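# Swap two shelf bins back into their color-marked slots

## Task

The two bins on the shelf are in each other's places. Move each one into the shelf slot whose mark matches its color, centered on that mark, open side toward the front, with all its parts still inside. The shelf board overhead is low, so a bin may need tilting on the way in. Slide each bin fully in so it sits behind the front lip of the shelf. At the end no bin may still be tilted or held up by the gripper, and everything must stay put with the robot letting go.

## Robot and tools

Robot: one six-joint arm with a two-finger parallel gripper. Joints in column order: waist (J1), shoulder (J2), elbow (J3), forearm roll (J4), wrist pitch (J5), wrist roll (J6). Cameras: cam_head_left, cam_head_right, cam_high, cam_low (each 896x504) and cam_wrist (616x616).

Frame: scene coordinates have their origin on the table surface under the arm base, +z up, and +y to the left when facing along +x. The base itself may sit at a slight tilt. Results report end_effector_position (metres) and end_effector_quat_wxyz. That point lies midway between the closed finger pads; the fingertips extend about 33 mm past it when closed and 9 mm when fully open. Fingers point along the gripper's +z and open along its y. The printed position is approximate, worse when the arm is stretched out.

execute_actions: argument actions is a list holding zero or one item; optional pictures (boolean) turns camera images on or off (default on).
- Empty list: no command, just returns the current state.
- Move: {"rows": [...], "steps": n}, n from 1 to 15 (default 15), each step 1/30 s. rows holds 1 to 15 rows; each row is used for one step and the last one is repeated to fill the remaining steps.
- Wait: {"steps": n} alone, n up to 300; sends nothing and returns once n steps have elapsed since the previous result, with your thinking time counted in.
A refused call sends nothing to the robot.

Each row is a single list of 9 numbers, all in [-1, 1], for the one arm: dJ1, dJ2, dJ3, dJ4, dJ5, dJ6, gripper position, gripper force_limit, gripper speed.
The six joint numbers are scaled offsets, not absolute angles. Multiply: 1.0 equals 1.983 rad for waist and shoulder, 2.38 rad for elbow, 2.975 rad for the three wrist joints. The offset is measured from the Joint positions printed in the latest result that lists them; if none has yet in this scene, or for a second or later call within one reply, it is measured from where the arm is when that action begins. Rows do not accumulate: every row is an offset from the same reference. So an all-zero row pulls the arm back to that reference rather than freezing it.
Stated joint ranges (rad): waist -3.491..3.491, shoulder -3.140..3.140, elbow -1.187..4.328, forearm roll -3.316..3.316, wrist pitch -3.140..3.140, wrist roll -3.927..3.927. True ends may differ by up to 0.010 rad. A request more than 0.010 rad beyond a stated end, outward, is refused; a request beyond the true end is clipped to it, and the result may print "joint sent to its limit" (possibly about an earlier still-running action). Absence of that line proves nothing.

Gripper values are absolute settings, not offsets. position: +1 fully open (140 mm), pads touch near -0.8, -1 closes until blocked. force_limit on parts up to 40 mm wide: about 14 N at -1, 60 N at 0, 107 N at +1. speed: about 30 mm/s at -1, 140 at 0, 250 at +1. position_measured is in counts (3 open, 230 pads together), not linear in mm. Closing pushes the fingertips roughly 24 mm further from the arm, so keep that clearance above surfaces.
object_status: 0 moving, 1 blocked while opening, 2 blocked while closing (a grip), 3 reached target or pads met (thin items may still be held). Close with -1 and confirm 2. Stopped fingers stay until position changes by at least 0.01, or the object yields or slips away. To squeeze harder while at 2, raise force_limit and switch position between -1 and -0.98.

Motion limits: joint target speed caps of 2.62 (waist, shoulder), 3.14 (elbow), 3.93 (wrist joints) rad/s, 0.5 s to ramp up, joints synchronized. Targets are kept within 0.805 / 0.966 / 1.21 rad of measured angles (same grouping), and scaled back if they would put the gripper over 70 mm from its measured spot, so big moves take several calls.

Result lines: Joint positions and Joint velocities (rad, rad/s, column order); "joint command not followed" means the clearance check altered targets (mounts and posts count as arm); HELD marks steps where your row was partly or wholly not sent.

Waiting: during your thinking the arm keeps heading to the last row's target until it nearly stops or a step is HELD; then only a new action moves it further. Fingers already in motion continue.

Faults: contact torque reaching a joint's load limit (waist, shoulder, elbow 140 N m; wrist joints 35.2 N m; held weight counts) or an outside force of 150 N on the arm, tool or load stops the arm for 10 s, drops the rest of the call, and lets it yield. Holding loads heats motors; MOTOR HOT warns, and OVER-TEMPERATURE FAULT means brakes until cooled.

zoom_image: camera (one of the five names) and region [x0, y0, x1, y1] in that camera's pixels, origin top-left, at most 504 by 504; returns an enlarged crop of the latest image.

finished_scene: argument scene, the current scene's number; irreversible; the result states whether the task succeeded and gives the next task. Replying with no tool call ends the run.

Avoid: pushing anything off the table, dropping or spilling bin parts, slamming or hard shoving, faults. Objects may get brief random tugs or pushes. Release and withdraw so bins rest flat on their own before finishing.

Each tool is called after ">>>" in YAML: its name, and indented under it one key for each argument.

## Session

>>> execute_actions:
  actions: []

Scene clock: 0.00 s of 14400.00 s.
end_effector_position=(+0.0481, -0.2202, +0.1459) position_measured=3 object_status=3 end_effector_quat_wxyz=(-0.166, +0.406, +0.769, +0.466)
Joint positions: [-1.023  1.526  0.489 -1.083 -1.813 -0.392]
Joint velocities: [ 0.    -0.    -0.     0.001 -0.001  0.001]

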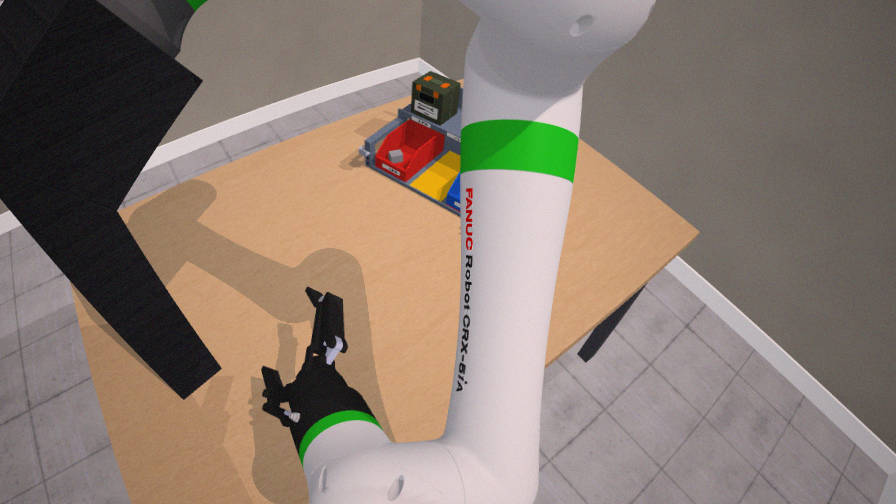

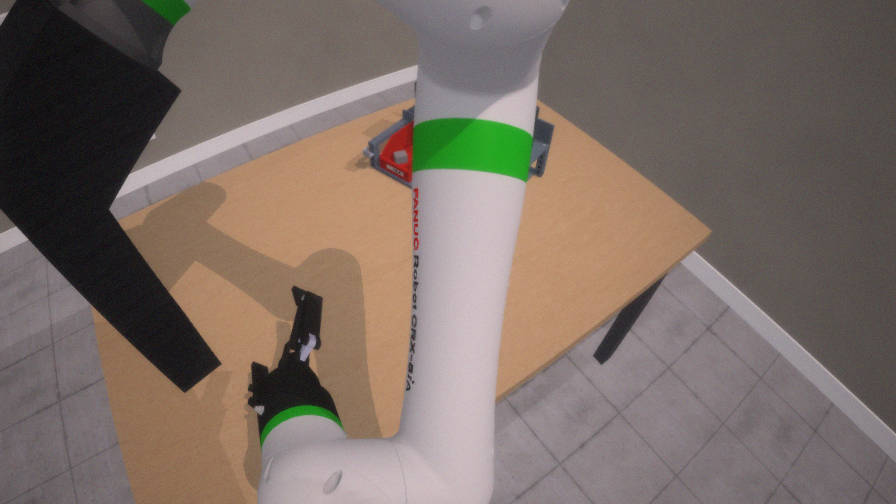

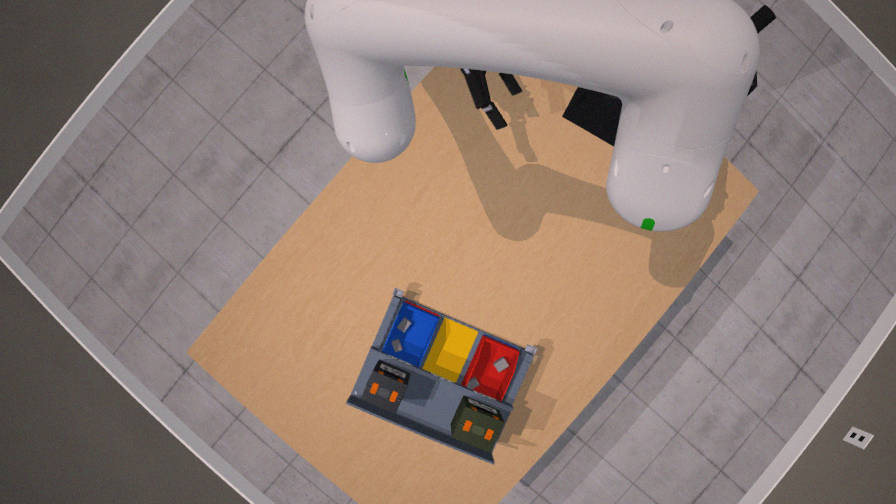

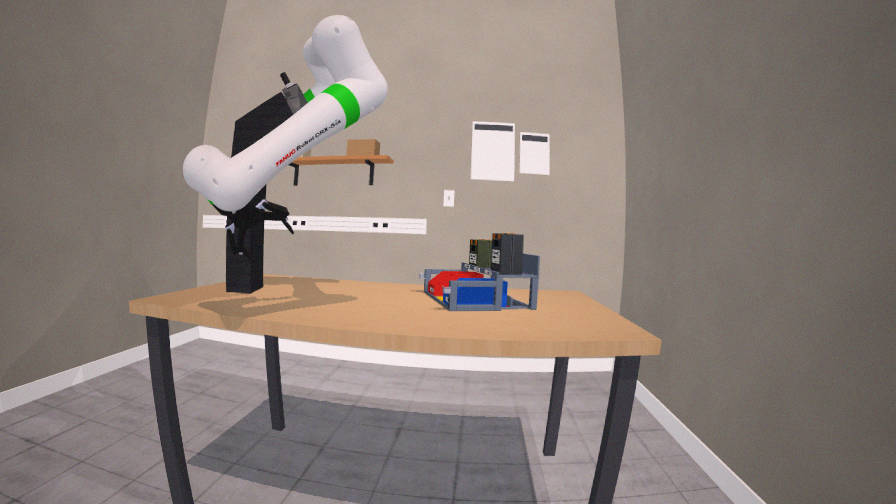

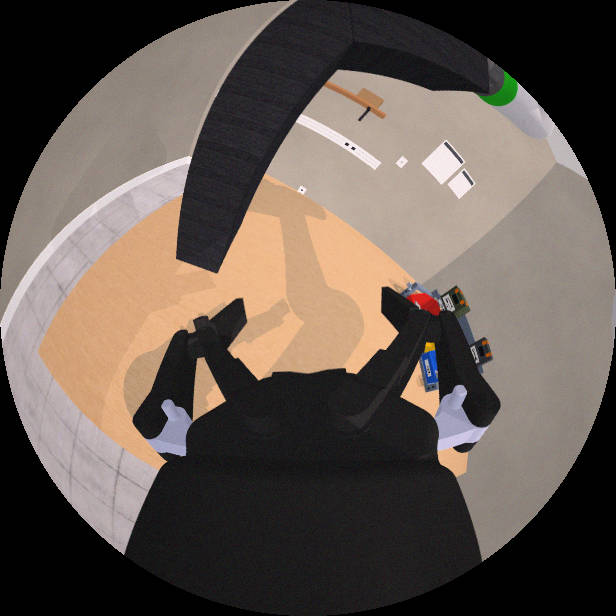

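>>> zoom_image:
  camera: "cam_high"
  region: [330, 270, 570, 470]

>>> zoom_image:
  camera: "cam_head_left"
  region: [340, 60, 500, 230]

>>> zoom_image:
  camera: "cam_low"
  region: [400, 220, 560, 320]

Region (330, 270, 570, 470) of cam_high's 896x504 image, scaled by 2.100, with more detail than that image has.

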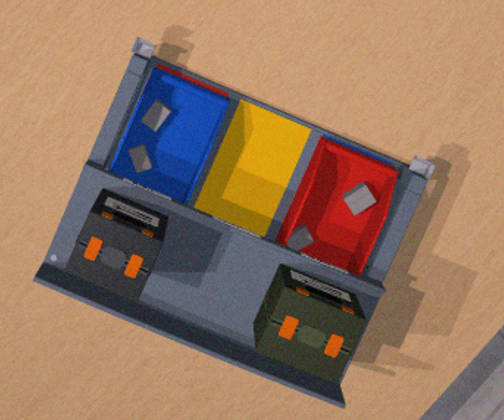

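Region (340, 60, 500, 230) of cam_head_left's 896x504 image, scaled by 2.965, with more detail than that image has; it fills the left 474 columns of this view, and the rest is white.

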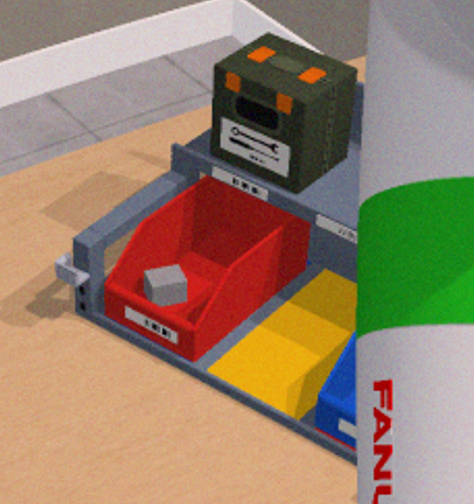

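Region (400, 220, 560, 320) of cam_low's 896x504 image, scaled by 3.150, with more detail than that image has; it fills the top 315 rows of this view, and the rest is white.

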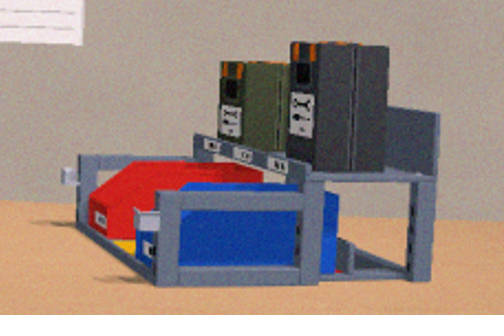

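>>> execute_actions:
  actions:
    - {"rows":[[0.1,-0.5,-0.1,0,0,0,1,0,0]]}
  pictures: false

>>> execute_actions:
  actions:
    - {"steps":30}

Scene clock: 8.83 s of 14400.00 s.
end_effector_position=(+0.1957, -0.2348, +0.1749) position_measured=3 object_status=3 end_effector_quat_wxyz=(-0.166, +0.289, +0.828, +0.451)
Joint positions: [-0.95   1.185  0.401 -1.083 -1.813 -0.392]
Joint velocities: [ 0.172 -0.896 -0.207 -0.    -0.     0.   ]
Steps of this call (steps 1 to 90: nothing new was sent; then 5.33 s passed at rest; steps 91 to 105: all 15 steps of this action). Readings (joint positions | what the end effector reports):
91: [-1.023 1.526 0.489 -1.083 -1.813 -0.392] | position_measured=3 object_status=3
92: [-1.023 1.524 0.489 -1.083 -1.813 -0.392] | position_measured=3 object_status=3
94: [-1.018 1.503 0.482 -1.083 -1.813 -0.392] | position_measured=3 object_status=3
98: [-0.992 1.397 0.452 -1.083 -1.813 -0.392] | position_measured=3 object_status=3
105: the state above

Scene clock: 9.83 s of 14400.00 s.
end_effector_position=(+0.4422, -0.1544, +0.2835) position_measured=3 object_status=3 end_effector_quat_wxyz=(-0.132, +0.048, +0.901, +0.409)
Joint positions: [-0.825  0.534  0.251 -1.083 -1.813 -0.392]
Joint velocities: [-0.001 -0.001  0.    -0.     0.001  0.001]
Steps of this call (steps 1 to 30: the robot went on to your last target). Readings (joint positions | what the end effector reports):
1: [-0.944 1.155 0.394 -1.083 -1.813 -0.392] | position_measured=3 object_status=3
2: [-0.938 1.124 0.387 -1.083 -1.813 -0.392] | position_measured=3 object_status=3
4: [-0.927 1.063 0.373 -1.083 -1.813 -0.392] | position_measured=3 object_status=3
8: [-0.903 0.941 0.345 -1.083 -1.813 -0.392] | position_measured=3 object_status=3
30: the state above

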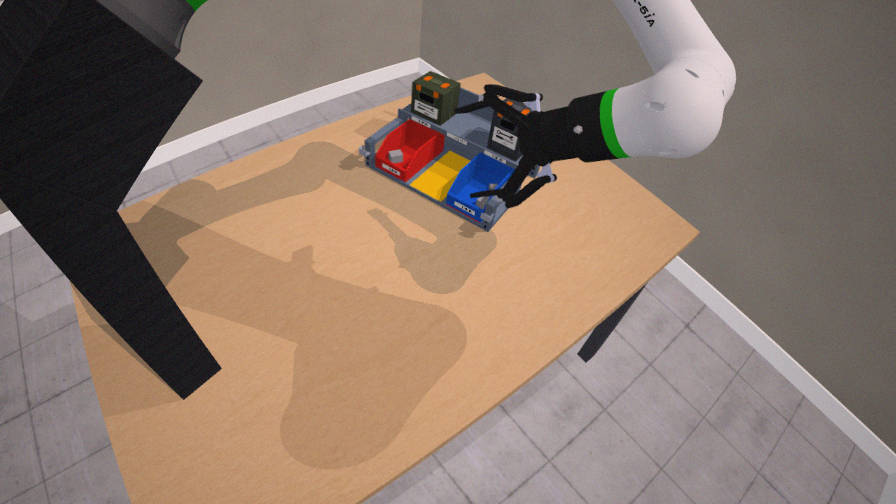

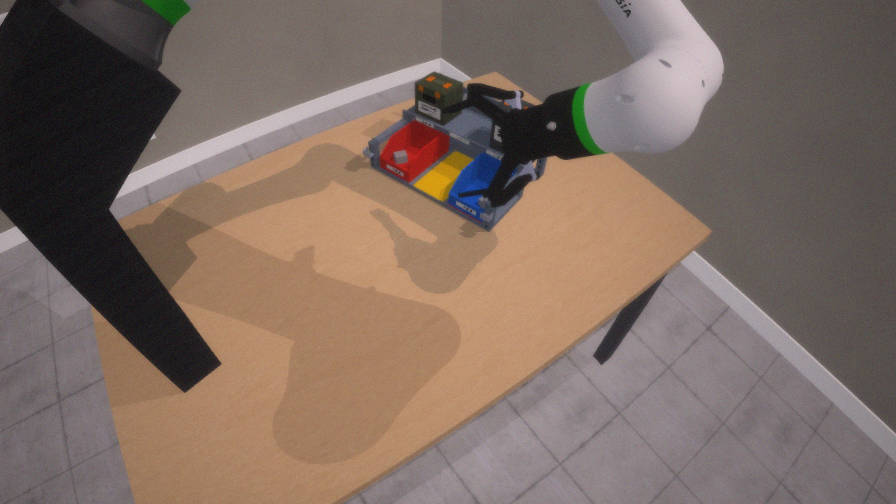

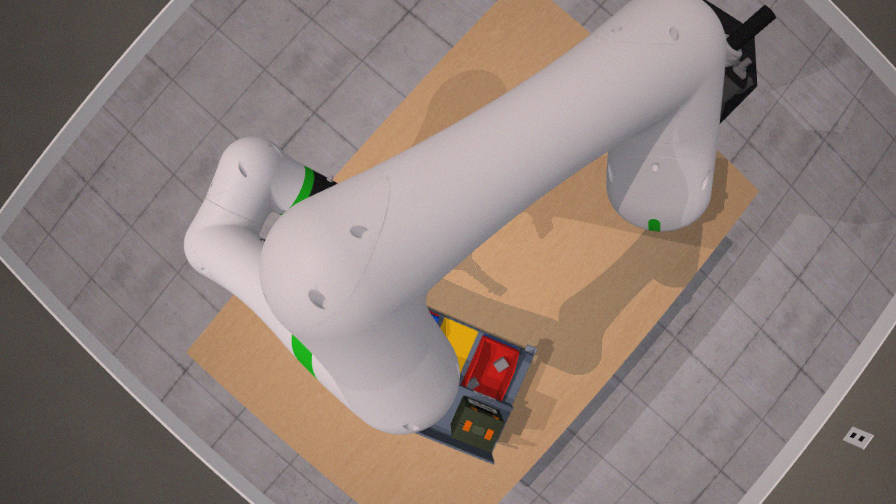

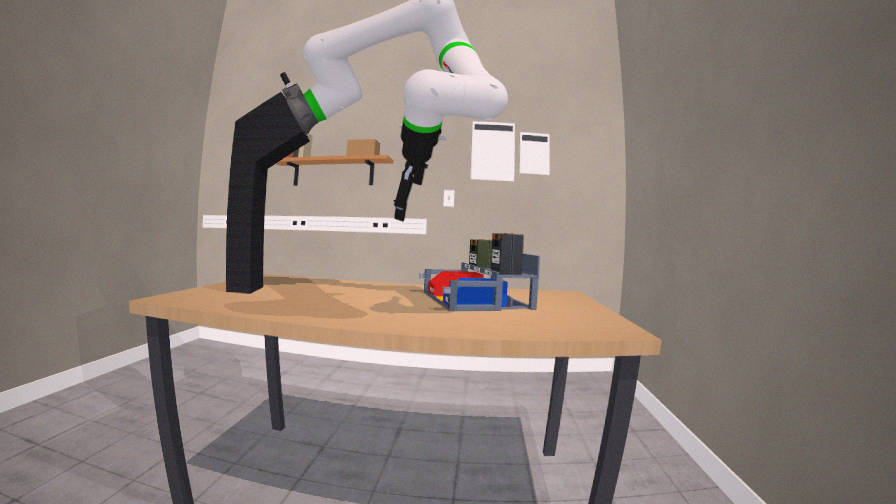

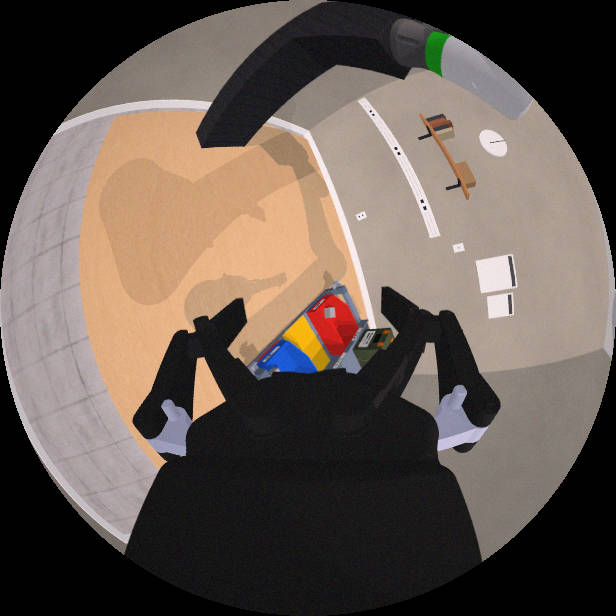

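>>> execute_actions:
  actions:
    - {"rows":[[0.1346,-0.1014,-0.0803,-0.003,0.1966,-0.4376,-0.3,0.5,0]]}
  pictures: false

>>> execute_actions:
  actions:
    - {"steps":25}

Scene clock: 14.80 s of 14400.00 s.
end_effector_position=(+0.4756, -0.1197, +0.1992) position_measured=104 object_status=0 end_effector_quat_wxyz=(-0.212, +0.362, +0.872, +0.251)
Joint positions: [-0.665  0.414  0.136 -1.088 -1.462 -1.161]
Joint velocities: [ 0.537 -0.405 -0.386 -0.018  1.17  -2.673]
Steps of this call (steps 1 to 15: the robot went on to your last target; steps 16 to 90: nothing new was sent; then 1.47 s passed at rest; steps 91 to 105: all 15 steps of this action). Readings (joint positions | what the end effector reports):
91: [-0.825 0.534 0.251 -1.083 -1.813 -0.392] | position_measured=3 object_status=0
92: [-0.824 0.534 0.251 -1.083 -1.812 -0.396] | position_measured=5 object_status=0
94: [-0.817 0.529 0.246 -1.083 -1.796 -0.427] | position_measured=20 object_status=0
98: [-0.781 0.501 0.220 -1.084 -1.716 -0.594] | position_measured=51 object_status=0
105: the state above

Scene clock: 15.63 s of 14400.00 s.
end_effector_position=(+0.4991, -0.0992, +0.1584) position_measured=167 object_status=3 end_effector_quat_wxyz=(-0.209, +0.571, +0.779, +0.153)
Joint positions: [-0.558  0.333  0.06  -1.091 -1.228 -1.694]
Joint velocities: [-0.     0.     0.    -0.001 -0.001 -0.001]
Steps of this call (steps 1 to 25: the robot went on to your last target). Readings (joint positions | what the end effector reports):
1: [-0.647 0.400 0.124 -1.089 -1.423 -1.250] | position_measured=111 object_status=0
2: [-0.630 0.388 0.112 -1.089 -1.387 -1.333] | position_measured=119 object_status=0
4: [-0.602 0.366 0.091 -1.090 -1.325 -1.474] | position_measured=134 object_status=0
8: [-0.567 0.340 0.066 -1.091 -1.247 -1.651] | position_measured=164 object_status=0
25: the state above

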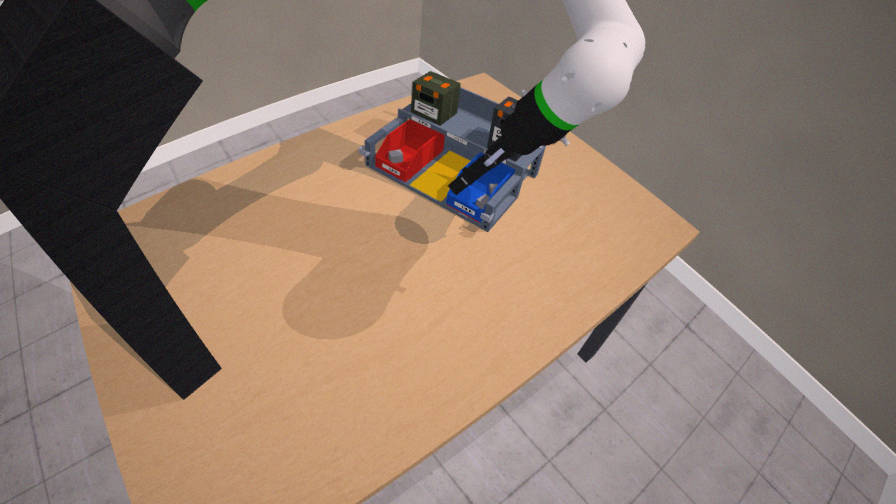

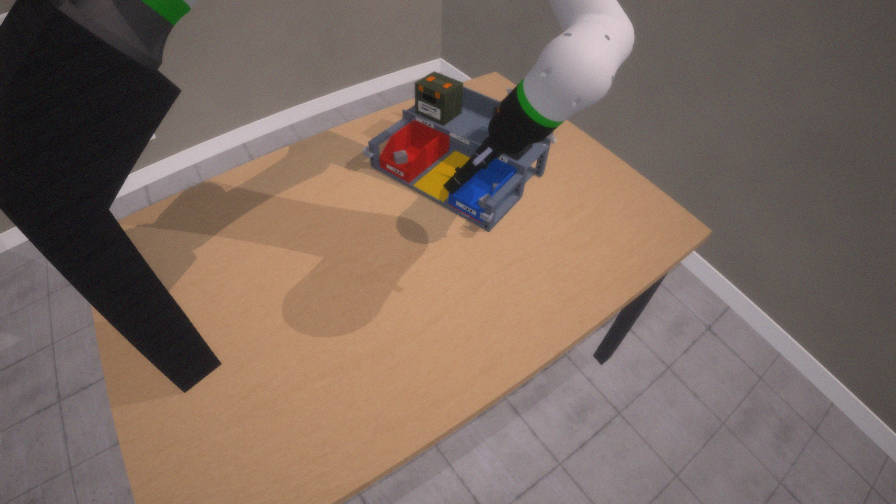

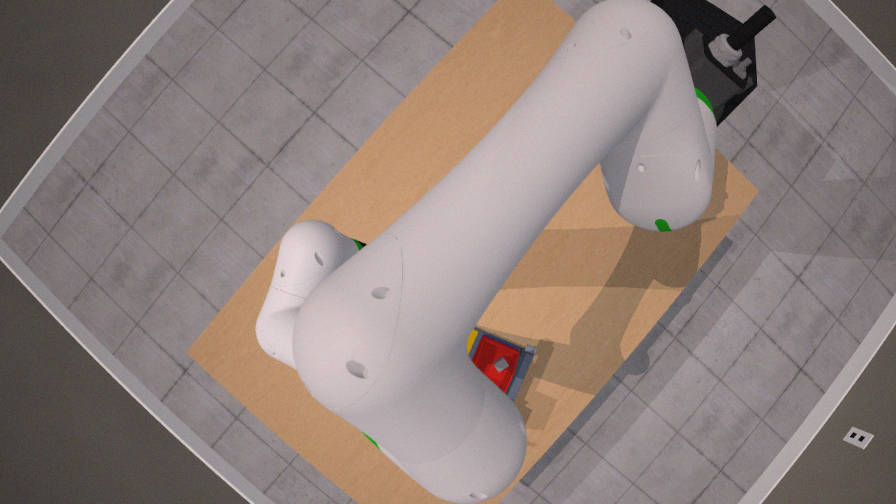

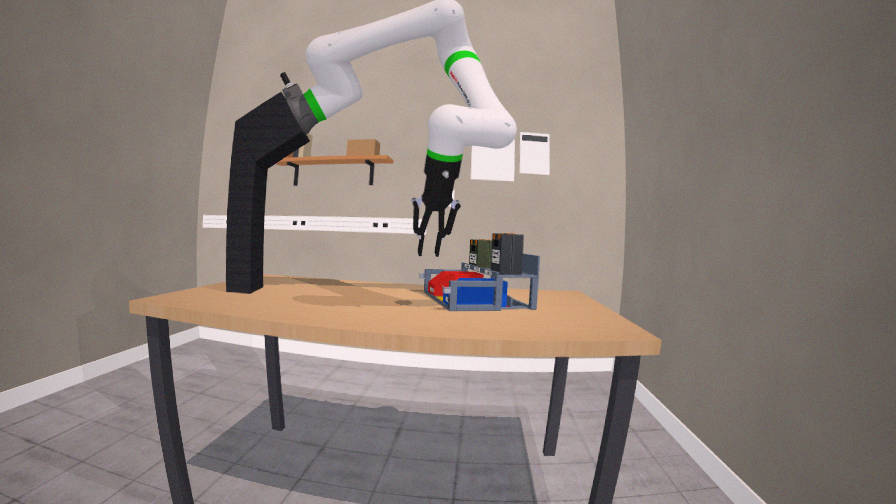

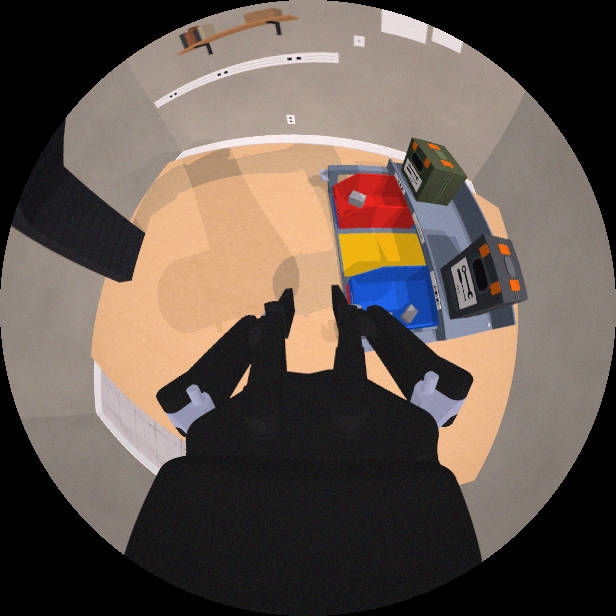

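>>> zoom_image:
  camera: "cam_wrist"
  region: [260, 140, 480, 360]

>>> zoom_image:
  camera: "cam_low"
  region: [390, 190, 550, 320]

Region (260, 140, 480, 360) of cam_wrist's 616x616 image, scaled by 2.291, with more detail than that image has.

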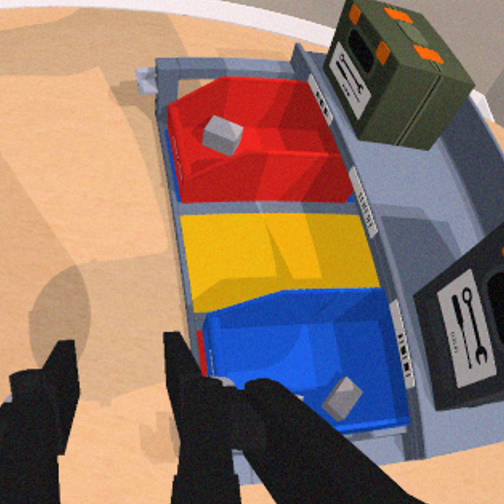

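Region (390, 190, 550, 320) of cam_low's 896x504 image, scaled by 3.150, with more detail than that image has; it fills the top 410 rows of this view, and the rest is white.

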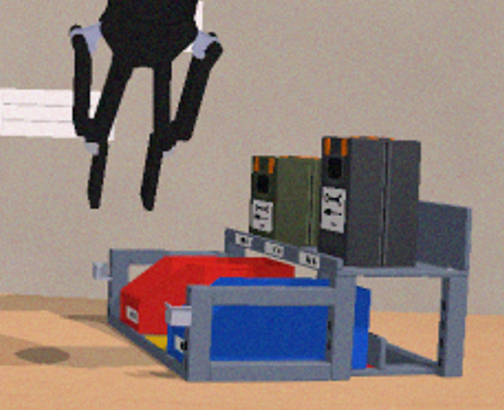

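>>> execute_actions:
  actions:
    - {"rows":[[0.0233,0.0721,0.1105,0.0118,-0.0057,-0.0454,-0.3,0.5,0]]}
  pictures: false

>>> execute_actions:
  actions:
    - {"steps":8}

>>> zoom_image:
  camera: "cam_head_left"
  region: [400, 100, 580, 250]

>>> zoom_image:
  camera: "cam_low"
  region: [390, 190, 550, 320]

Scene clock: 23.20 s of 14400.00 s.
end_effector_position=(+0.5690, -0.1198, +0.1086) position_measured=167 object_status=3 end_effector_quat_wxyz=(-0.209, +0.571, +0.779, +0.153)
Joint positions: [-0.512  0.476  0.323 -1.056 -1.245 -1.829]
Joint velocities: [-0.001  0.001 -0.     0.    -0.    -0.003]
Steps of this call (steps 1 to 15: the robot went on to your last target; steps 16 to 90: nothing new was sent; then 4.07 s passed at rest; steps 91 to 105: all 15 steps of this action). Readings (joint positions | what the end effector reports):
91: [-0.558 0.333 0.060 -1.092 -1.228 -1.694] | position_measured=167 object_status=3
92: [-0.558 0.334 0.062 -1.092 -1.228 -1.696] | position_measured=167 object_status=3
94: [-0.553 0.348 0.087 -1.088 -1.230 -1.708] | position_measured=167 object_status=3
98: [-0.530 0.418 0.216 -1.071 -1.238 -1.775] | position_measured=167 object_status=3
105: the state above

Scene clock: 23.47 s of 14400.00 s.
end_effector_position=(+0.5690, -0.1198, +0.1085) position_measured=167 object_status=3 end_effector_quat_wxyz=(-0.209, +0.571, +0.779, +0.153)
Joint positions: [-0.512  0.476  0.323 -1.056 -1.245 -1.829]
Joint velocities: [0.    0.    0.    0.001 0.    0.   ]
Steps of this call (steps 1 to 8: the robot went on to your last target). Readings (joint positions | what the end effector reports):
1: [-0.512 0.476 0.323 -1.056 -1.245 -1.829] | position_measured=167 object_status=3
2: [-0.512 0.476 0.323 -1.056 -1.245 -1.829] | position_measured=167 object_status=3
4: [-0.512 0.476 0.323 -1.056 -1.245 -1.829] | position_measured=167 object_status=3
8: the state above

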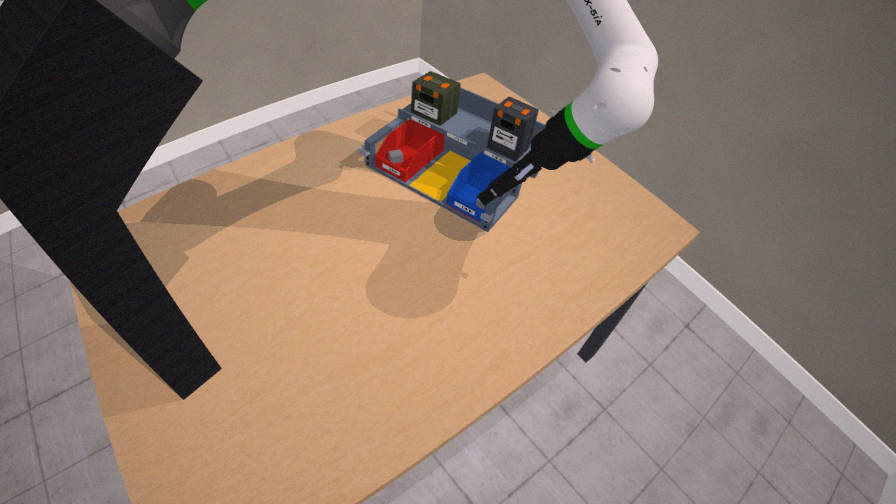

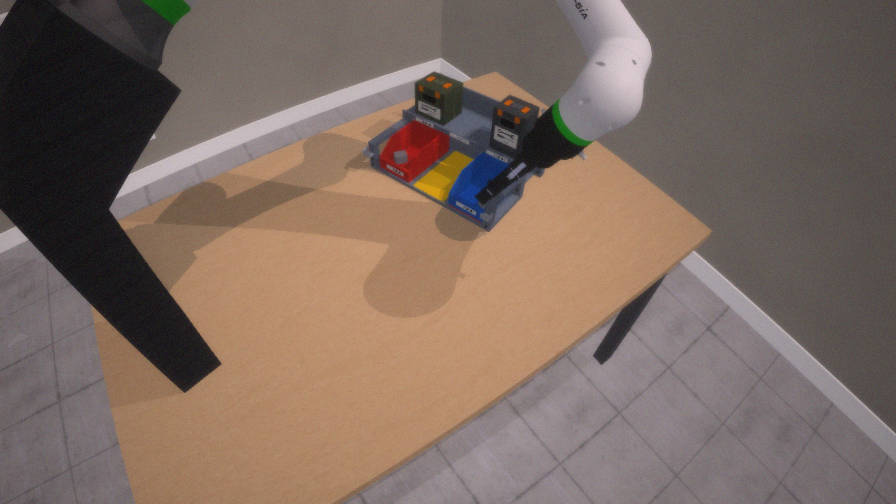

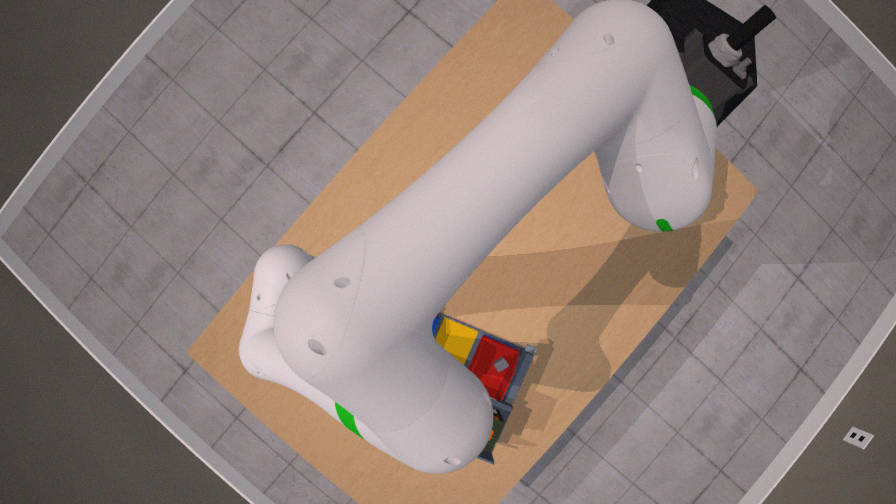

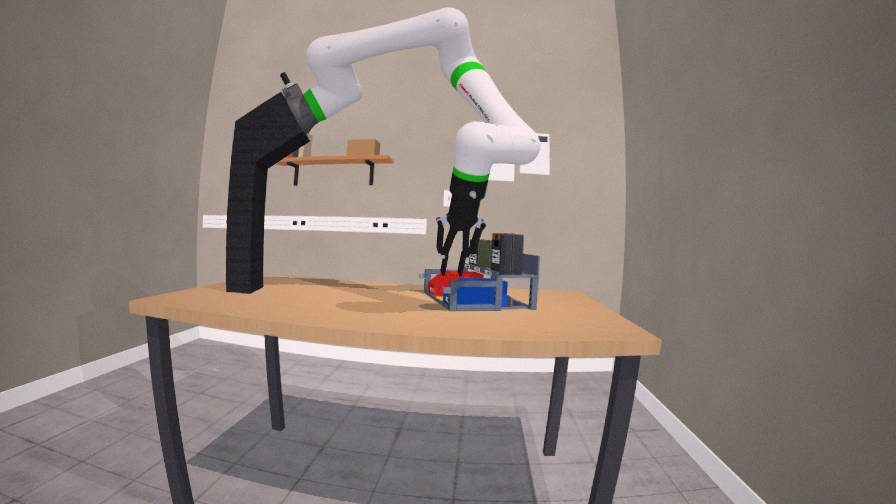

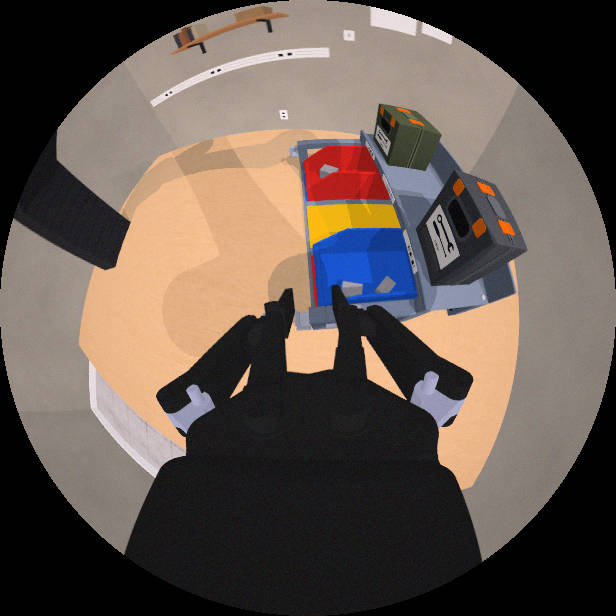

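Region (400, 100, 580, 250) of cam_head_left's 896x504 image, scaled by 2.800, with more detail than that image has.

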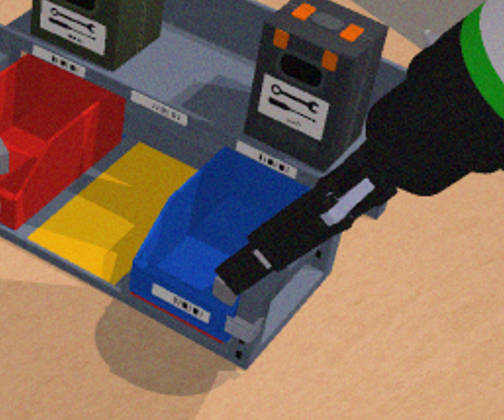

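Region (390, 190, 550, 320) of cam_low's 896x504 image, scaled by 3.150, with more detail than that image has; it fills the top 410 rows of this view, and the rest is white.

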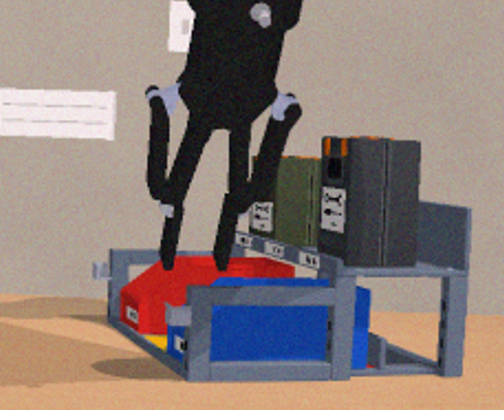

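>>> execute_actions:
  actions:
    - {"rows":[[0.0618,-0.0202,-0.0289,0.0116,0.0363,0.0054,-0.3,0.5,0]]}

>>> zoom_image:
  camera: "cam_head_left"
  region: [400, 100, 580, 250]

>>> zoom_image:
  camera: "cam_wrist"
  region: [210, 120, 450, 360]

Scene clock: 26.13 s of 14400.00 s.
end_effector_position=(+0.5560, -0.0603, +0.0832) position_measured=167 object_status=3 end_effector_quat_wxyz=(-0.215, +0.539, +0.801, +0.145)
Joint positions: [-0.389  0.436  0.254 -1.022 -1.138 -1.813]
Joint velocities: [ 0.    -0.    -0.    -0.    -0.001  0.001]
Steps of this call (steps 1 to 15: the robot went on to your last target; steps 16 to 65: nothing new was sent; steps 66 to 80: all 15 steps of this action). Readings (joint positions | what the end effector reports):
66: [-0.512 0.476 0.323 -1.056 -1.245 -1.829] | position_measured=167 object_status=3
67: [-0.510 0.476 0.322 -1.056 -1.243 -1.829] | position_measured=167 object_status=3
69: [-0.489 0.469 0.310 -1.050 -1.225 -1.826] | position_measured=167 object_status=3
73: [-0.406 0.442 0.264 -1.027 -1.153 -1.815] | position_measured=167 object_status=3
80: the state above

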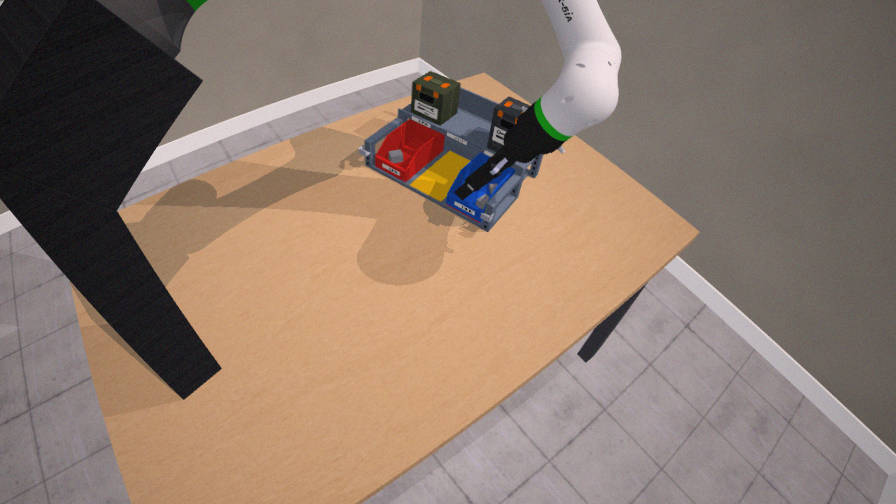

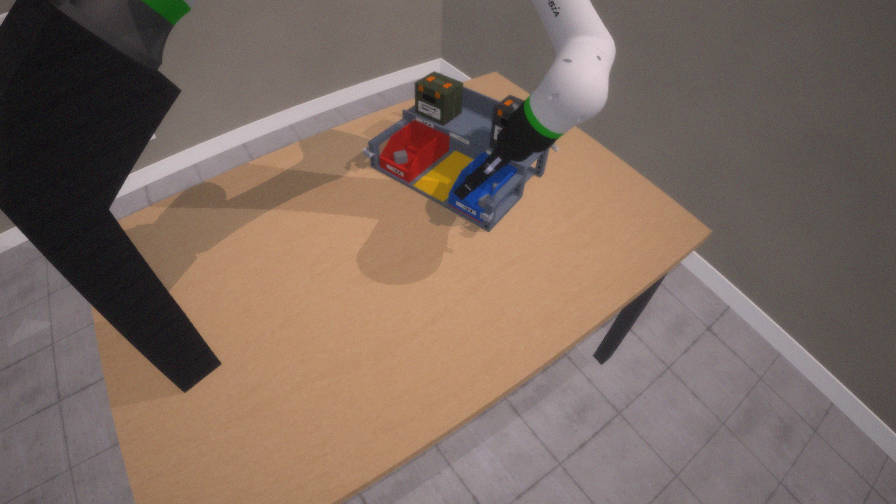

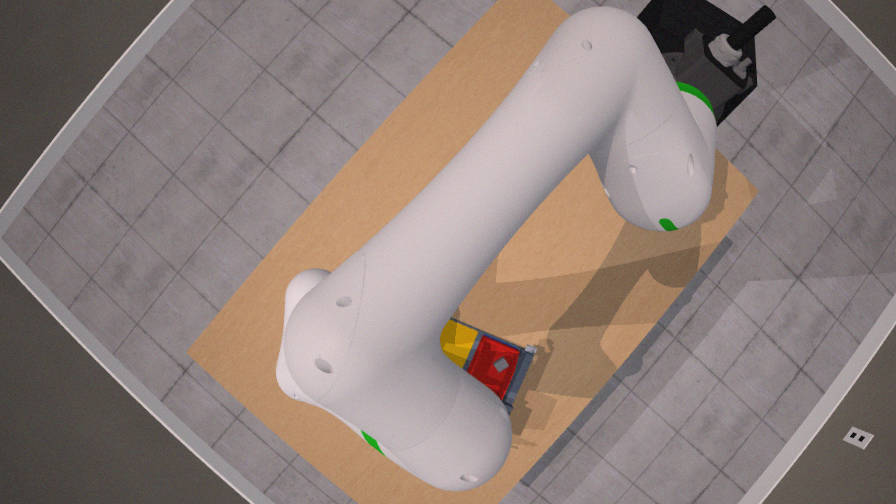

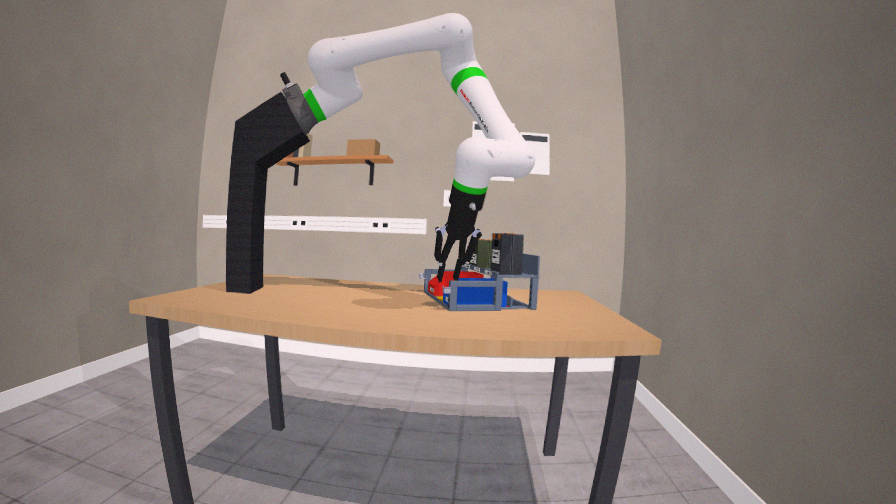

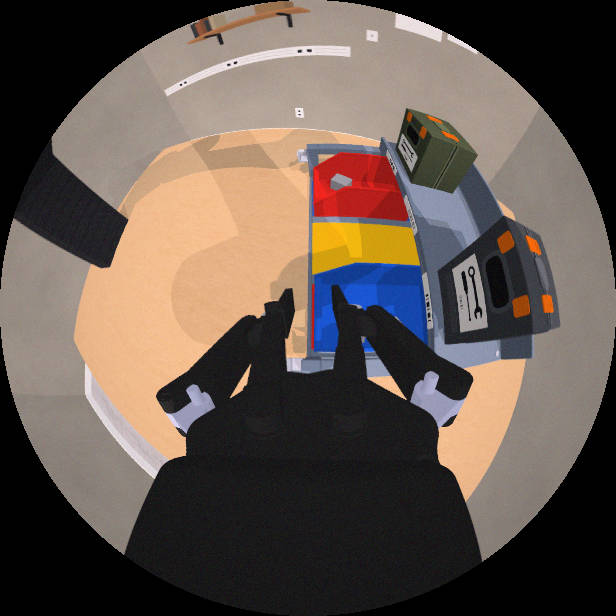

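Region (400, 100, 580, 250) of cam_head_left's 896x504 image, scaled by 2.800, with more detail than that image has.

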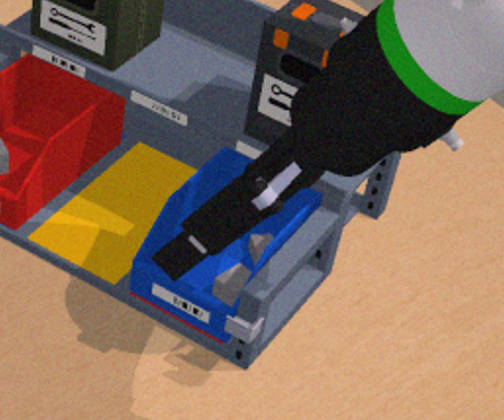

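Region (210, 120, 450, 360) of cam_wrist's 616x616 image, scaled by 2.100, with more detail than that image has.

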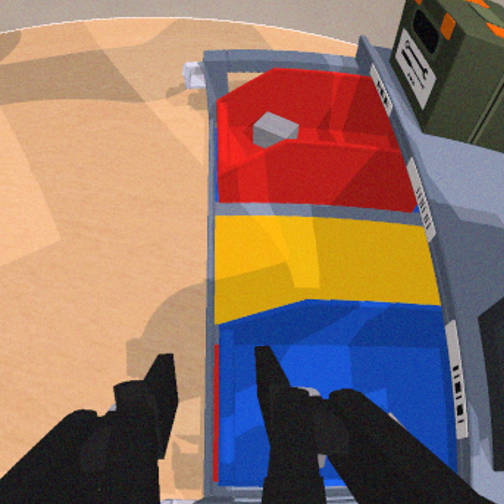

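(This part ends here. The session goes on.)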